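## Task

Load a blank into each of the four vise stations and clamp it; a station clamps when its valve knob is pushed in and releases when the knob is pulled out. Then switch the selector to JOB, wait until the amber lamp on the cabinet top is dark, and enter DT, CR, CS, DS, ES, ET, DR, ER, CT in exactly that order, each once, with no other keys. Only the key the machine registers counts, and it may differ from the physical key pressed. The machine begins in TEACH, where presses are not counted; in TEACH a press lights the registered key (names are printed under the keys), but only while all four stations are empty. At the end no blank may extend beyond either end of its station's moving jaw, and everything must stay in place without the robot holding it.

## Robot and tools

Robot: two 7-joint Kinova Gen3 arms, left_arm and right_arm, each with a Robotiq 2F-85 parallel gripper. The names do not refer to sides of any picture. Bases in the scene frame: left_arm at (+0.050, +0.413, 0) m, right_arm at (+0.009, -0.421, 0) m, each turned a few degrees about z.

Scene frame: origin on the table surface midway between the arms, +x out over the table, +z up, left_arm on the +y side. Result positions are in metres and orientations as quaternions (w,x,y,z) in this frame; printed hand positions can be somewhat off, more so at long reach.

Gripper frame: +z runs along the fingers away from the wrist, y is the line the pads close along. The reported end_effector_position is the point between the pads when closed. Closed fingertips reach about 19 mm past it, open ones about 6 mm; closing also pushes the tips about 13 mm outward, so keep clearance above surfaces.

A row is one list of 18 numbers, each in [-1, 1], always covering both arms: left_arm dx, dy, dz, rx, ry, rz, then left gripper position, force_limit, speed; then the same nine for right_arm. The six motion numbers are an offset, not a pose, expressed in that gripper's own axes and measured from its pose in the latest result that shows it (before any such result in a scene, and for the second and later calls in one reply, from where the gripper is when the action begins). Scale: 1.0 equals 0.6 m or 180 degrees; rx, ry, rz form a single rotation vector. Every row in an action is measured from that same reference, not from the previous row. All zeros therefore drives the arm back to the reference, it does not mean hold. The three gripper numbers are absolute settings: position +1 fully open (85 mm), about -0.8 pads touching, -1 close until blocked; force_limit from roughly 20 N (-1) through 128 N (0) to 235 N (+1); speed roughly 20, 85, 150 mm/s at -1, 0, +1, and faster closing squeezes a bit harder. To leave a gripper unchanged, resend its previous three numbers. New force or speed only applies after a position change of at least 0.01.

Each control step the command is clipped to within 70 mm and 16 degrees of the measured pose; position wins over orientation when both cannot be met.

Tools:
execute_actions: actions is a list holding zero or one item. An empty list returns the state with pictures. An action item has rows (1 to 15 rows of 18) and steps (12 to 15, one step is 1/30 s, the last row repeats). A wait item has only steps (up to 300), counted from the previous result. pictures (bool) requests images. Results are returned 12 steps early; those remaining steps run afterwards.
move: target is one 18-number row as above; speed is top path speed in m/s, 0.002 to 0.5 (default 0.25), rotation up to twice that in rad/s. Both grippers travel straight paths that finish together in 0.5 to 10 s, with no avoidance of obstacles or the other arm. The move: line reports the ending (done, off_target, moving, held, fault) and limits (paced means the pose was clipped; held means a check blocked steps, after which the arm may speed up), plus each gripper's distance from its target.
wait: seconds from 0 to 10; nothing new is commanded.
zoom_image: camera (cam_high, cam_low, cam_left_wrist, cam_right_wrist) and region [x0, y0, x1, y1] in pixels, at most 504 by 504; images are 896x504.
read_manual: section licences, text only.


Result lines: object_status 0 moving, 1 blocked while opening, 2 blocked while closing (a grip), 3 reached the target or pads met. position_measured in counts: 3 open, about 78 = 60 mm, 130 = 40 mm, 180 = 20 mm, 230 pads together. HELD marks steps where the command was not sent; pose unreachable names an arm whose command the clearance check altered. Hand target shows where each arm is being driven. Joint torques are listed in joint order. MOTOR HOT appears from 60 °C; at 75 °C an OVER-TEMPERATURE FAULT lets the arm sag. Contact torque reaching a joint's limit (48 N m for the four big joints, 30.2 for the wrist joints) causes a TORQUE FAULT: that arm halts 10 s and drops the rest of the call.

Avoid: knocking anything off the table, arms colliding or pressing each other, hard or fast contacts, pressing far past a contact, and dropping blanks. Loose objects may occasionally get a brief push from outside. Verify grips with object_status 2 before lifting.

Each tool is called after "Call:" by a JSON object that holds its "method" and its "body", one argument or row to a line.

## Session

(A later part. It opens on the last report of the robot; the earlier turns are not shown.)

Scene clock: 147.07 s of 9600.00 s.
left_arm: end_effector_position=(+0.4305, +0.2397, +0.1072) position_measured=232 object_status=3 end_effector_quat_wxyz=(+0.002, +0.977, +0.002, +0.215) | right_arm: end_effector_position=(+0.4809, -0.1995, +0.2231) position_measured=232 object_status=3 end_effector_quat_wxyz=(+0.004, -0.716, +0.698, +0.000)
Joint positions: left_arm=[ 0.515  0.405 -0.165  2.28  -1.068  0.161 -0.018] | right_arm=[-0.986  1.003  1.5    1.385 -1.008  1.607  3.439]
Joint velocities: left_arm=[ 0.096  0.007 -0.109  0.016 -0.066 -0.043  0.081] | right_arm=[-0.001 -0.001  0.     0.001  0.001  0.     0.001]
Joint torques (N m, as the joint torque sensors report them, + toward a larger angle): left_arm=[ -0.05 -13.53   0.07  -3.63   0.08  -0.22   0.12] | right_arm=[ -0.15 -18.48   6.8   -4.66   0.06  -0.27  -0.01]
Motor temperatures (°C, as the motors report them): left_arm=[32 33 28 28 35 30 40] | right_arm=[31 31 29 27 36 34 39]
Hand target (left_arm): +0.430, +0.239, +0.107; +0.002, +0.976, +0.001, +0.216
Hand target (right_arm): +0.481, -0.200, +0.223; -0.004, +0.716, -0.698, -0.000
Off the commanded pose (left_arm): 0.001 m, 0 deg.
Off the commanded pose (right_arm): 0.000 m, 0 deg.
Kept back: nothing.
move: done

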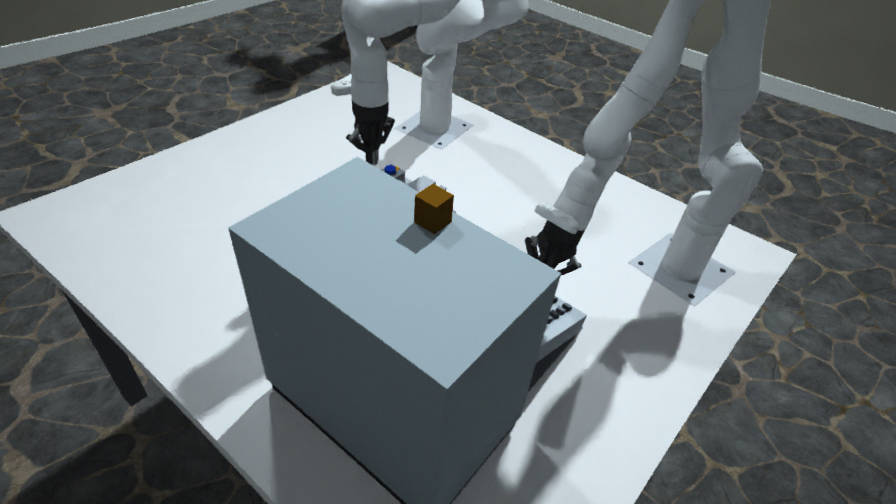

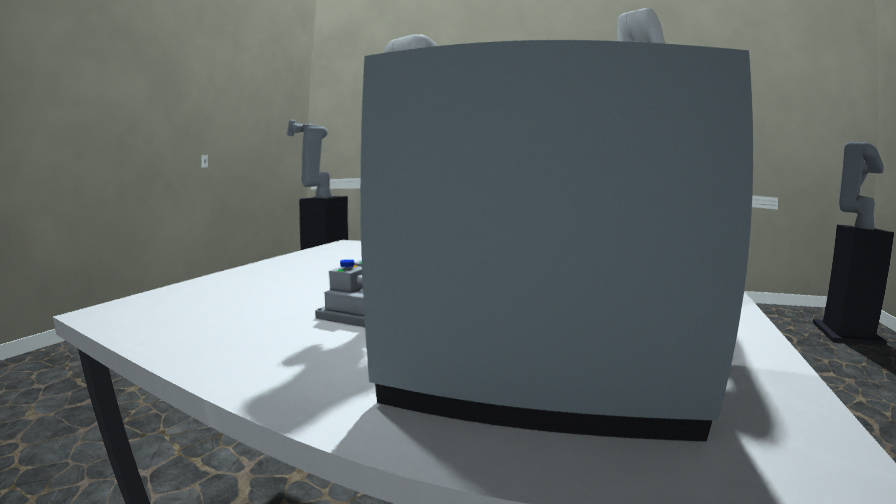

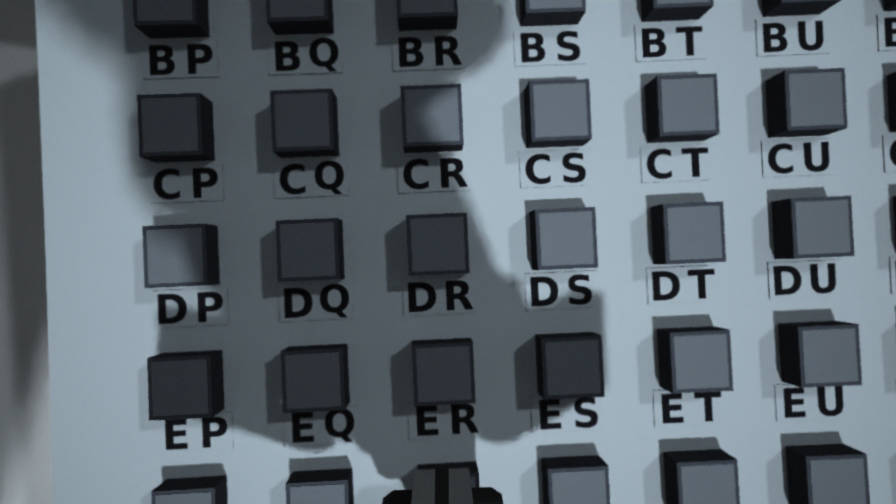

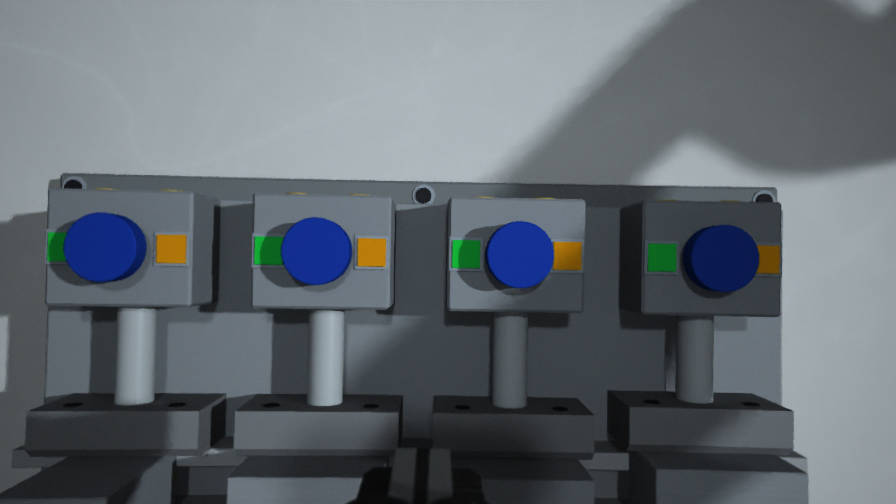

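Call:
{"method": "move", "body": {
  "target": [0,0,0.0228,0,0,0,-1,0,1,0,0,0,0,0,0,-1,0,1],
  "speed": 0.025
}}

Scene clock: 148.07 s of 9600.00 s.
left_arm: end_effector_position=(+0.4355, +0.2395, +0.0964) position_measured=232 object_status=3 end_effector_quat_wxyz=(+0.003, +0.976, +0.002, +0.216) | right_arm: end_effector_position=(+0.4809, -0.1995, +0.2231) position_measured=232 object_status=3 end_effector_quat_wxyz=(+0.004, -0.716, +0.698, +0.000)
Joint positions: left_arm=[ 0.578  0.448 -0.258  2.276 -1.116  0.1    0.033] | right_arm=[-0.986  1.003  1.5    1.385 -1.008  1.607  3.439]
Joint velocities: left_arm=[ 0.039  0.004 -0.049  0.007 -0.018 -0.025  0.023] | right_arm=[-0.001  0.     0.001  0.    -0.001  0.    -0.   ]
Joint torques (N m, as the joint torque sensors report them, + toward a larger angle): left_arm=[-1.28 -9.77 -0.97 -5.81  0.03 -0.73  0.09] | right_arm=[ -0.23 -18.35   6.98  -4.43   0.02  -0.31  -0.06]
Motor temperatures (°C, as the motors report them): left_arm=[32 33 28 28 35 30 40] | right_arm=[31 31 29 27 36 34 39]
Hand target (left_arm): +0.436, +0.240, +0.095; +0.002, +0.977, +0.002, +0.215
Hand target (right_arm): +0.481, -0.200, +0.223; -0.004, +0.716, -0.698, -0.000
Off the commanded pose (left_arm): 0.002 m, 0 deg.
Off the commanded pose (right_arm): 0.000 m, 0 deg.
Kept back: nothing.
move: done

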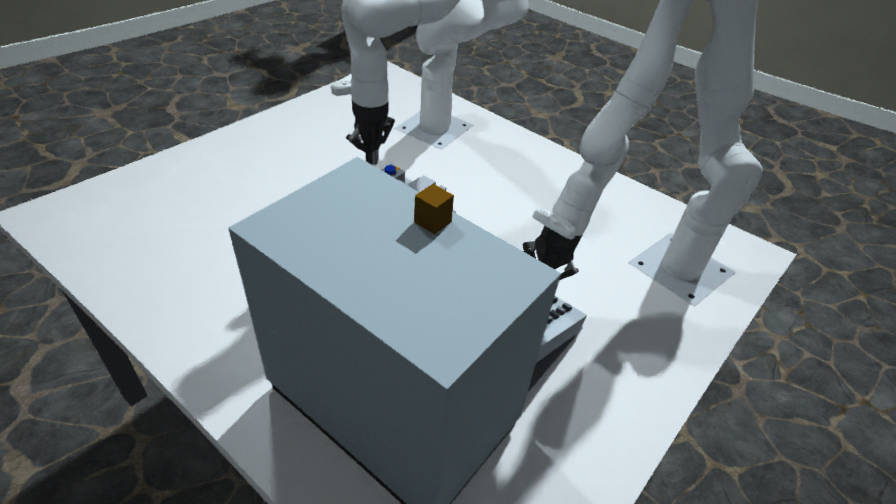

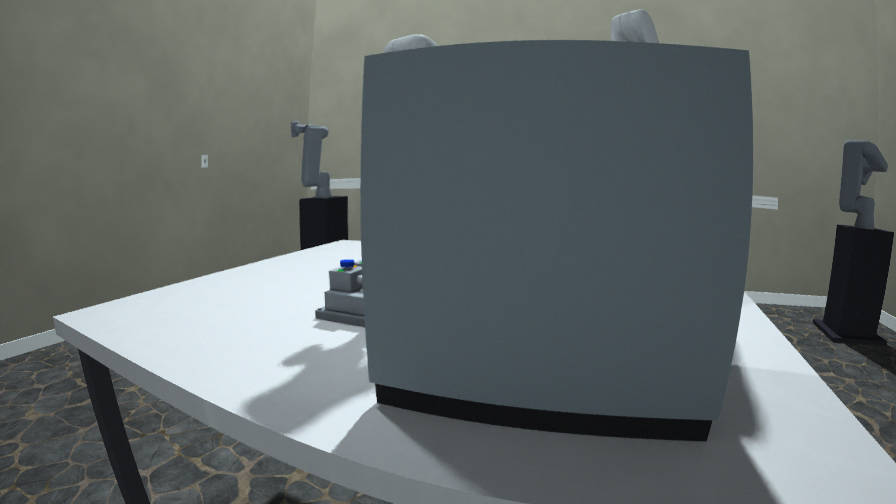

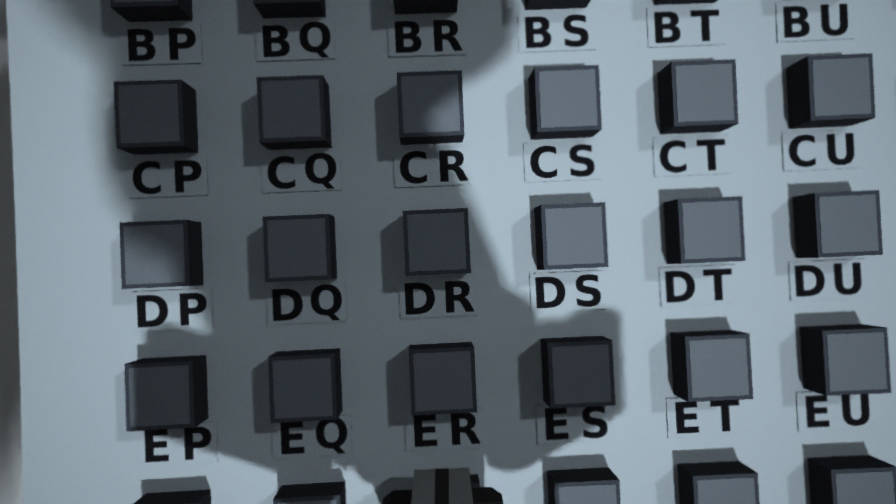

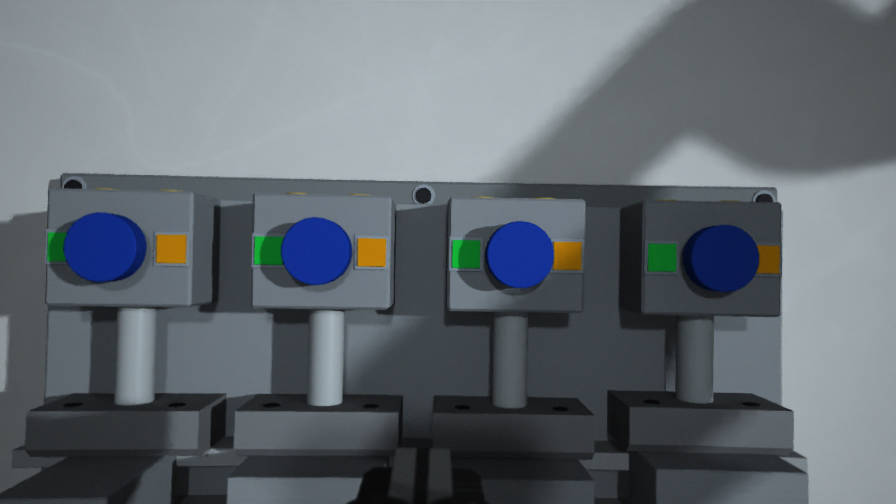

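Near wrist singularity, so lift a bit higher for margin.

Call:
{"method": "move", "body": {
  "target": [0,0,-0.028,0,0,0,-1,0,1,0,0,0,0,0,0,-1,0,1],
  "speed": 0.06
}}

Call:
{"method": "move", "body": {
  "target": [0.113,0.1125,0,0,0,0,-1,0,1,0,0,0,0,0,0,-1,0,1],
  "speed": 0.1
}}

Scene clock: 149.17 s of 9600.00 s.
left_arm: end_effector_position=(+0.4281, +0.2392, +0.1113) position_measured=232 object_status=3 end_effector_quat_wxyz=(+0.003, +0.976, +0.001, +0.216) | right_arm: end_effector_position=(+0.4809, -0.1995, +0.2231) position_measured=232 object_status=3 end_effector_quat_wxyz=(+0.004, -0.716, +0.698, +0.000)
Joint positions: left_arm=[ 0.501  0.39  -0.14   2.283 -1.053  0.176 -0.033] | right_arm=[-0.986  1.003  1.5    1.385 -1.008  1.607  3.439]
Joint velocities: left_arm=[-0.03  -0.007  0.031 -0.004  0.023  0.017 -0.025] | right_arm=[-0.001 -0.    -0.    -0.001 -0.    -0.001 -0.001]
Joint torques (N m, as the joint torque sensors report them, + toward a larger angle): left_arm=[ -0.29 -13.22  -0.18  -4.17   0.37  -0.39   0.09] | right_arm=[ -0.3  -18.32   6.67  -4.46   0.05  -0.33   0.09]
Motor temperatures (°C, as the motors report them): left_arm=[32 33 28 28 35 30 40] | right_arm=[31 31 29 27 36 34 39]
Hand target (left_arm): +0.428, +0.240, +0.112; +0.003, +0.976, +0.002, +0.216
Hand target (right_arm): +0.481, -0.200, +0.223; -0.004, +0.716, -0.698, -0.000
Off the commanded pose (left_arm): 0.001 m, 0 deg.
Off the commanded pose (right_arm): 0.000 m, 0 deg.
Kept back: nothing.
move: done

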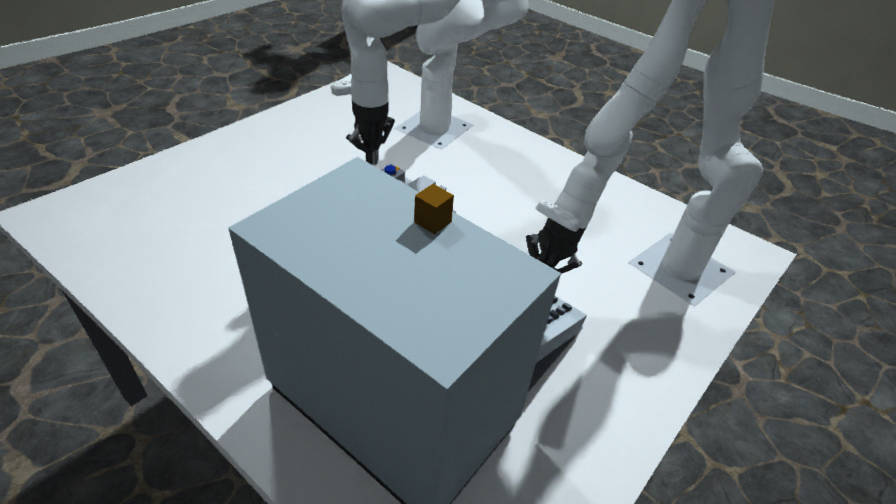

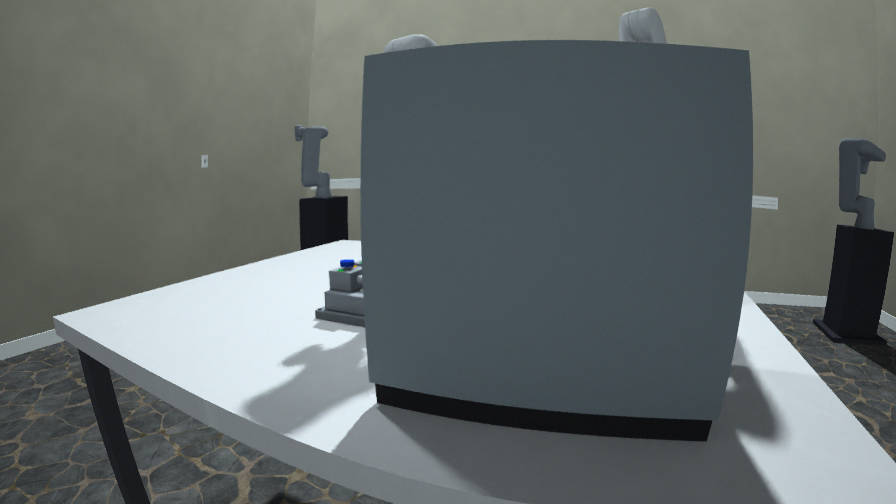

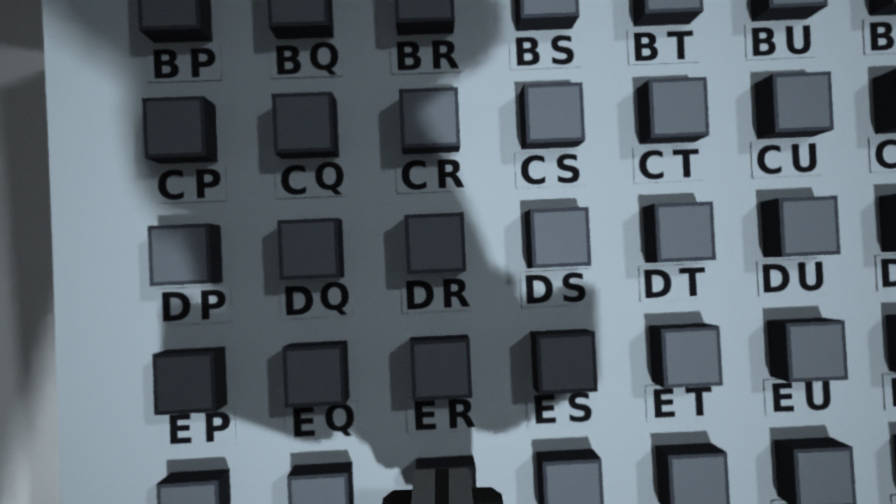

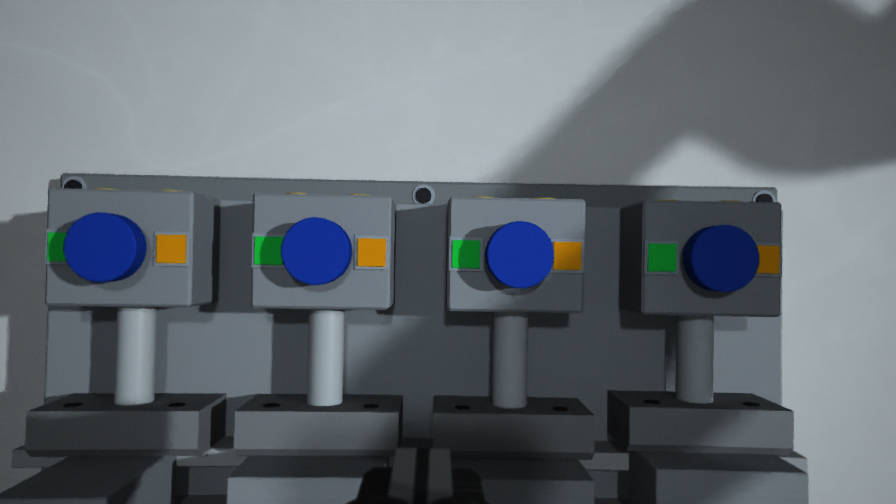

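Scene clock: 150.53 s of 9600.00 s.
left_arm: end_effector_position=(+0.4895, +0.1720, +0.1406) position_measured=232 object_status=3 end_effector_quat_wxyz=(+0.003, +0.976, +0.001, +0.216) | right_arm: end_effector_position=(+0.4809, -0.1995, +0.2231) position_measured=232 object_status=3 end_effector_quat_wxyz=(+0.004, -0.716, +0.698, +0.000)
Joint positions: left_arm=[ 0.341  0.462  0.161  1.982 -0.779  0.45  -0.293] | right_arm=[-0.986  1.003  1.5    1.385 -1.008  1.607  3.439]
Joint velocities: left_arm=[-0.006  0.005  0.002 -0.005  0.006  0.004 -0.006] | right_arm=[ 0.    -0.    -0.     0.     0.    -0.001  0.001]
Joint torques (N m, as the joint torque sensors report them, + toward a larger angle): left_arm=[  0.03 -16.28   1.16  -5.86  -0.03  -0.41   0.3 ] | right_arm=[ -0.17 -18.13   6.77  -4.36   0.07  -0.19   0.06]
Motor temperatures (°C, as the motors report them): left_arm=[32 33 28 28 35 30 40] | right_arm=[31 31 29 27 36 34 39]
Hand target (left_arm): +0.490, +0.172, +0.140; +0.003, +0.976, +0.001, +0.216
Hand target (right_arm): +0.481, -0.200, +0.223; -0.004, +0.716, -0.698, -0.000
Off the commanded pose (left_arm): 0.000 m, 0 deg.
Off the commanded pose (right_arm): 0.000 m, 0 deg.
Kept back: nothing.
move: done

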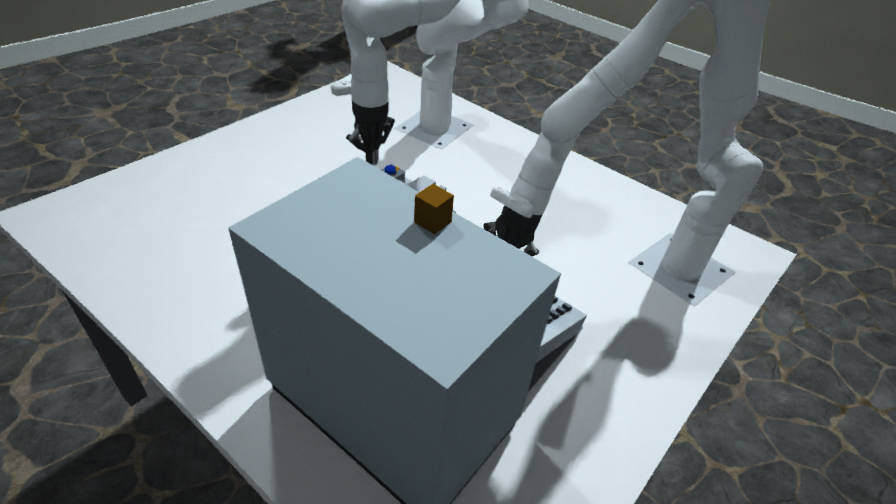

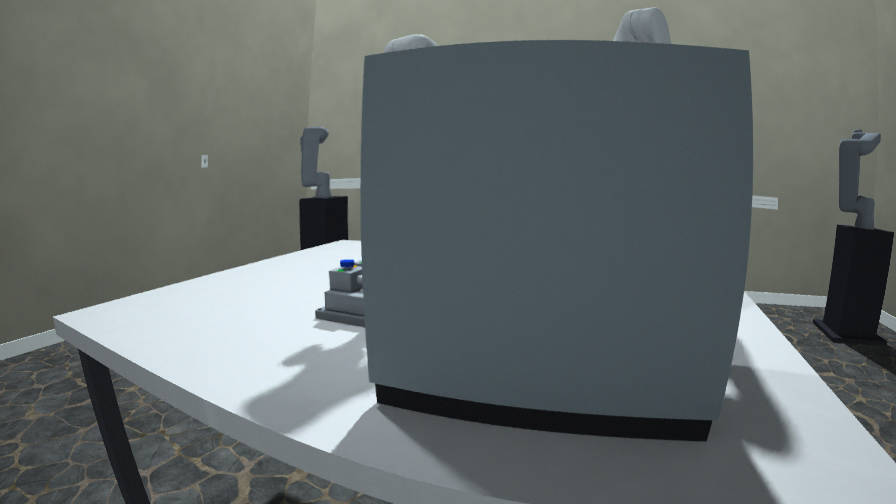

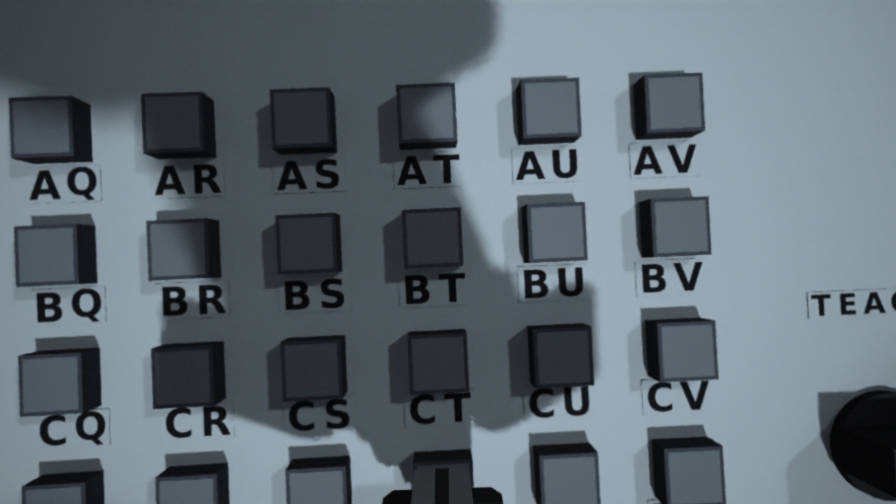

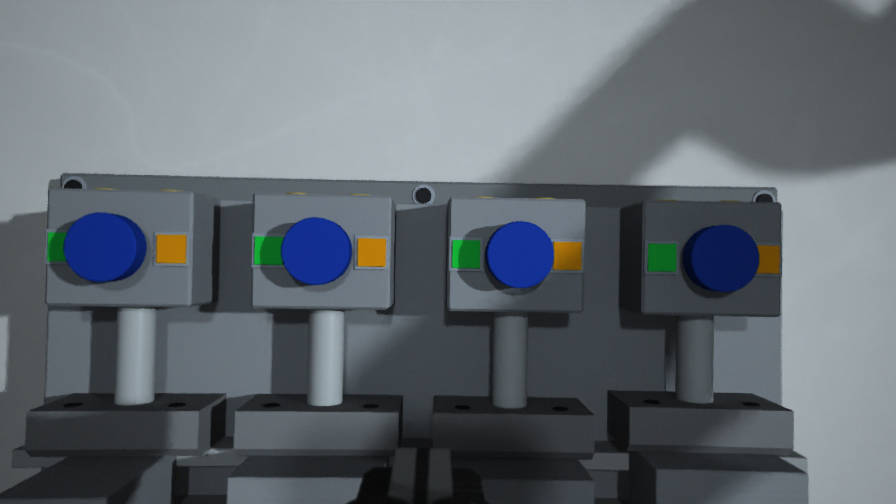

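Call:
{"method": "move", "body": {
  "target": [0,0,0.0315,0,0,0,-1,0,1,0,0,0,0,0,0,-1,0,1],
  "speed": 0.03
}}

Scene clock: 151.67 s of 9600.00 s.
left_arm: end_effector_position=(+0.4970, +0.1719, +0.1248) position_measured=232 object_status=3 end_effector_quat_wxyz=(+0.003, +0.976, +0.001, +0.216) | right_arm: end_effector_position=(+0.4809, -0.1995, +0.2231) position_measured=232 object_status=3 end_effector_quat_wxyz=(+0.004, -0.716, +0.698, +0.000)
Joint positions: left_arm=[ 0.359  0.502  0.125  1.979 -0.816  0.409 -0.258] | right_arm=[-0.986  1.003  1.5    1.385 -1.008  1.607  3.439]
Joint velocities: left_arm=[ 0.006 -0.    -0.005  0.003 -0.006 -0.003  0.007] | right_arm=[-0.001  0.001  0.     0.001 -0.001  0.     0.001]
Joint torques (N m, as the joint torque sensors report them, + toward a larger angle): left_arm=[ -0.34 -14.36   0.25  -6.57  -0.2   -1.48   0.43] | right_arm=[ -0.23 -18.49   6.67  -4.44   0.05  -0.28   0.03]
Motor temperatures (°C, as the motors report them): left_arm=[32 33 28 28 35 30 40] | right_arm=[31 31 29 27 36 34 39]
Hand target (left_arm): +0.498, +0.172, +0.124; +0.003, +0.976, +0.001, +0.216
Hand target (right_arm): +0.481, -0.200, +0.223; -0.004, +0.716, -0.698, -0.000
Off the commanded pose (left_arm): 0.001 m, 0 deg.
Off the commanded pose (right_arm): 0.000 m, 0 deg.
Kept back: nothing.
move: done

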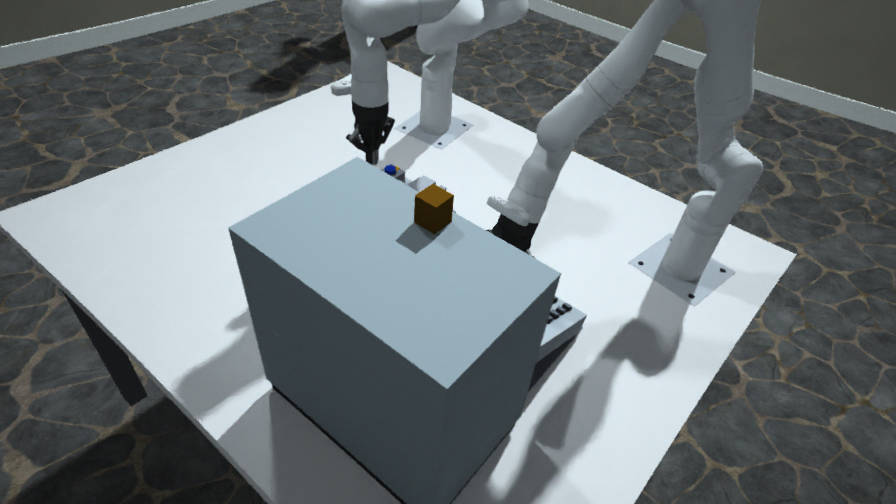

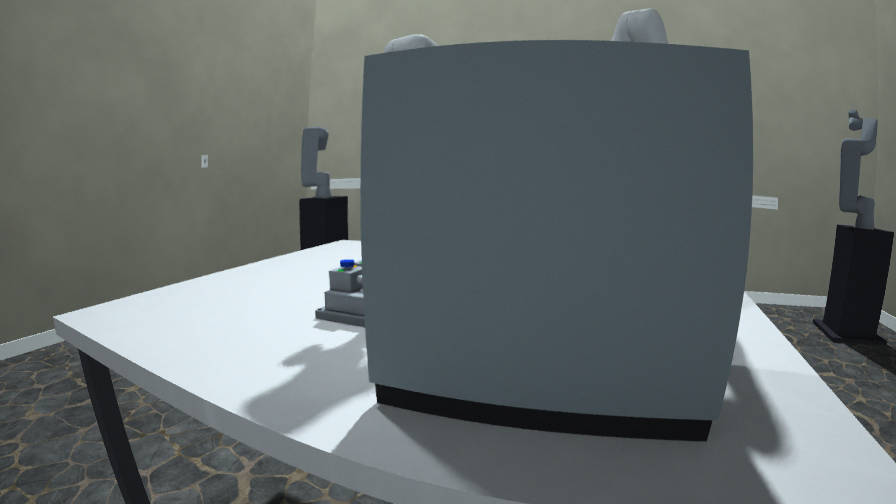

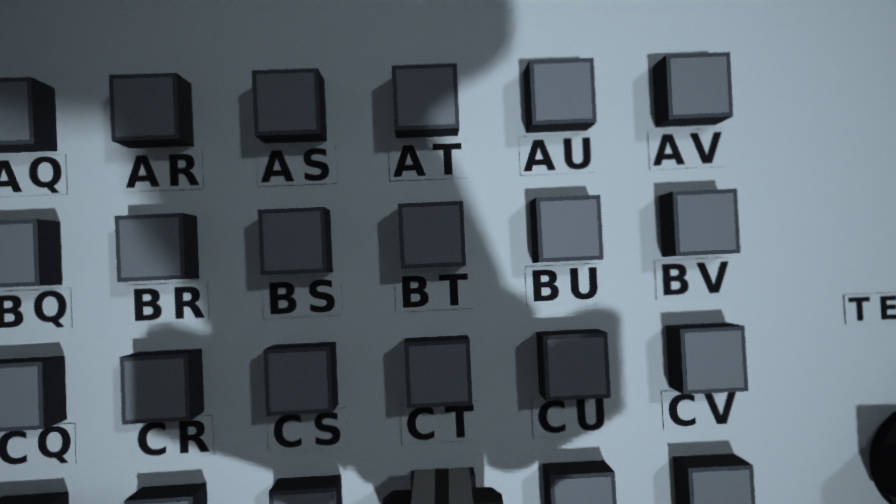

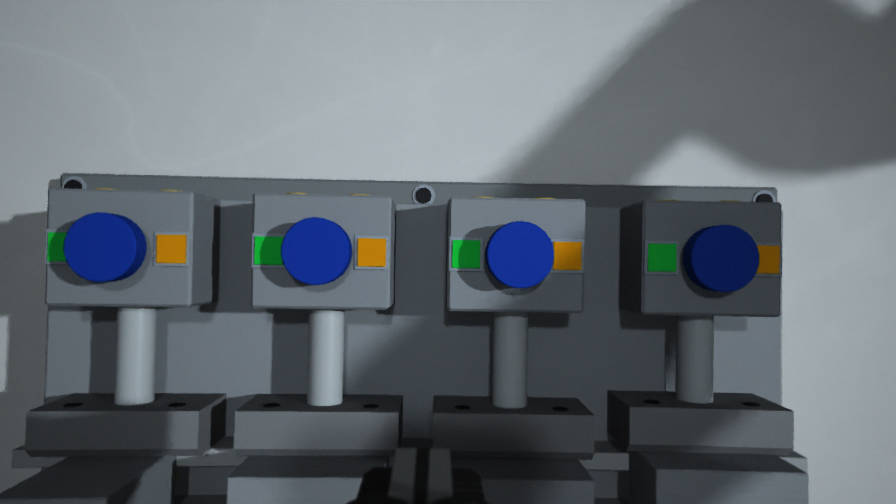

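Call:
{"method": "move", "body": {
  "target": [0,0,-0.05,0,0,0,-1,0,1,0,0,0,0,0,0,-1,0,1],
  "speed": 0.1
}}

Call:
{"method": "finished_scene", "body": {
  "scene": 1
}}

Scene clock: 152.80 s of 9600.00 s.
left_arm: end_effector_position=(+0.4842, +0.1720, +0.1517) position_measured=232 object_status=3 end_effector_quat_wxyz=(+0.003, +0.976, +0.000, +0.216) | right_arm: end_effector_position=(+0.4809, -0.1995, +0.2231) position_measured=232 object_status=3 end_effector_quat_wxyz=(+0.004, -0.716, +0.698, +0.000)
Joint positions: left_arm=[ 0.332  0.434  0.182  1.983 -0.753  0.478 -0.315] | right_arm=[-0.986  1.003  1.5    1.385 -1.008  1.607  3.439]
Joint velocities: left_arm=[-0.004 -0.005  0.001 -0.     0.004  0.002 -0.003] | right_arm=[ 0.003 -0.     0.    -0.001 -0.001 -0.001 -0.001]
Joint torques (N m, as the joint torque sensors report them, + toward a larger angle): left_arm=[  0.15 -15.82   1.31  -5.99  -0.06  -0.8    0.35] | right_arm=[ -0.13 -18.39   6.84  -4.59   0.08  -0.26   0.08]
Motor temperatures (°C, as the motors report them): left_arm=[32 33 28 28 35 30 40] | right_arm=[31 31 29 27 36 34 39]
Hand target (left_arm): +0.484, +0.172, +0.152; +0.003, +0.976, +0.001, +0.216
Hand target (right_arm): +0.481, -0.200, +0.223; -0.004, +0.716, -0.698, -0.000
Off the commanded pose (left_arm): 0.000 m, 0 deg.
Off the commanded pose (right_arm): 0.000 m, 0 deg.
Kept back: nothing.
move: done

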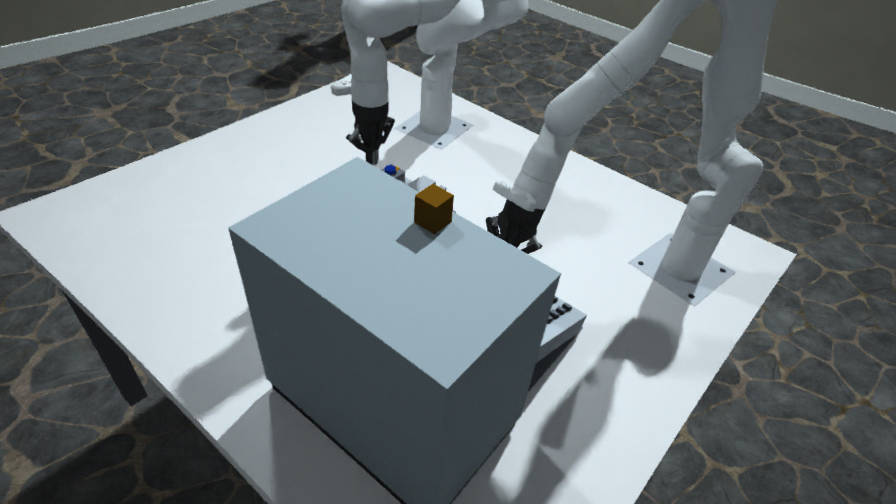

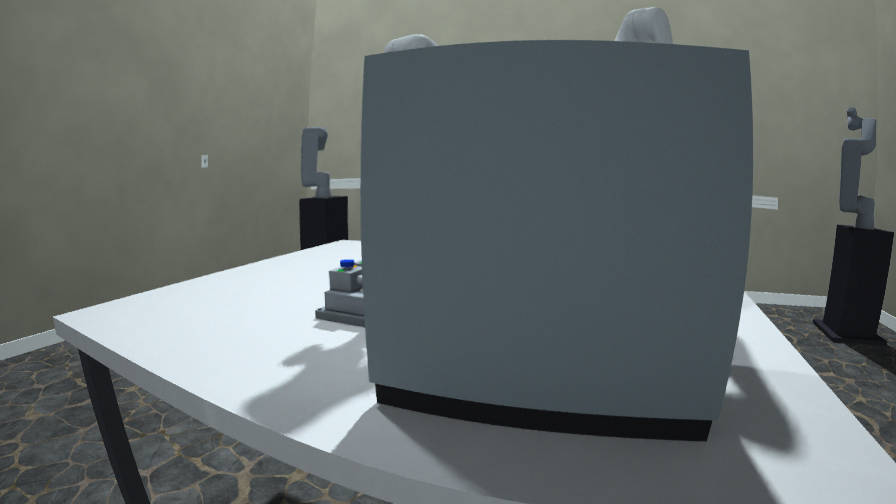

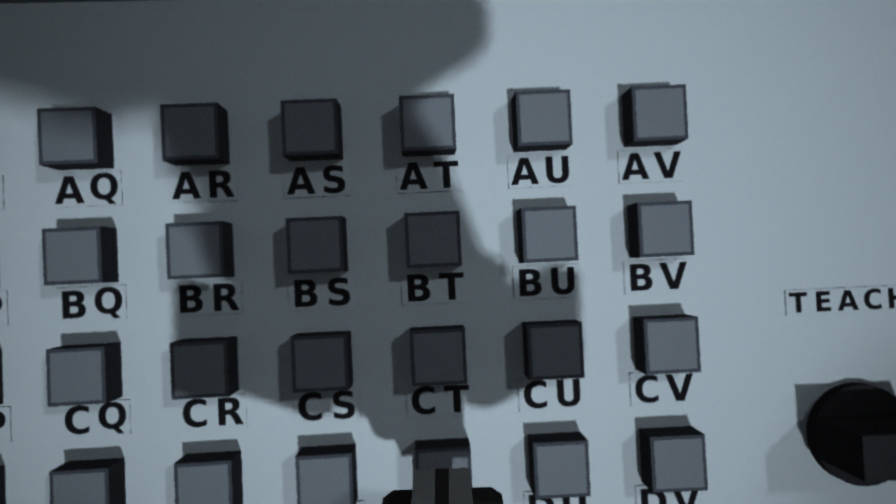

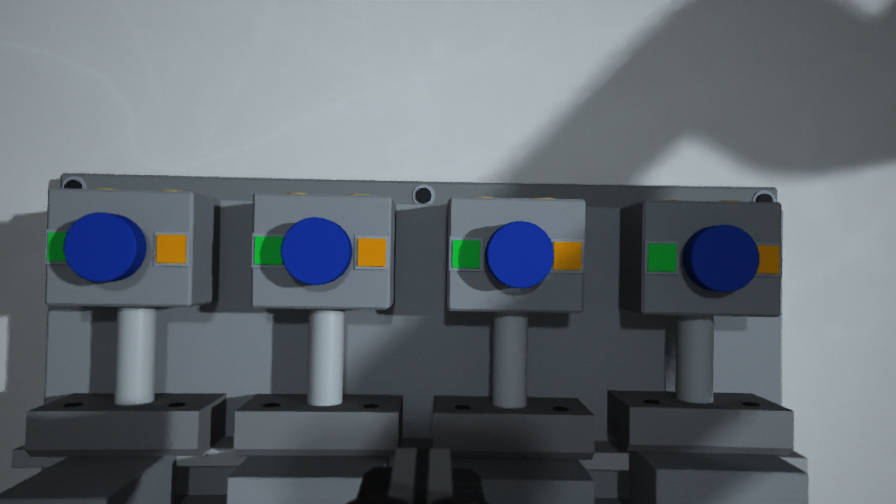

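The scene is finished: the task was done.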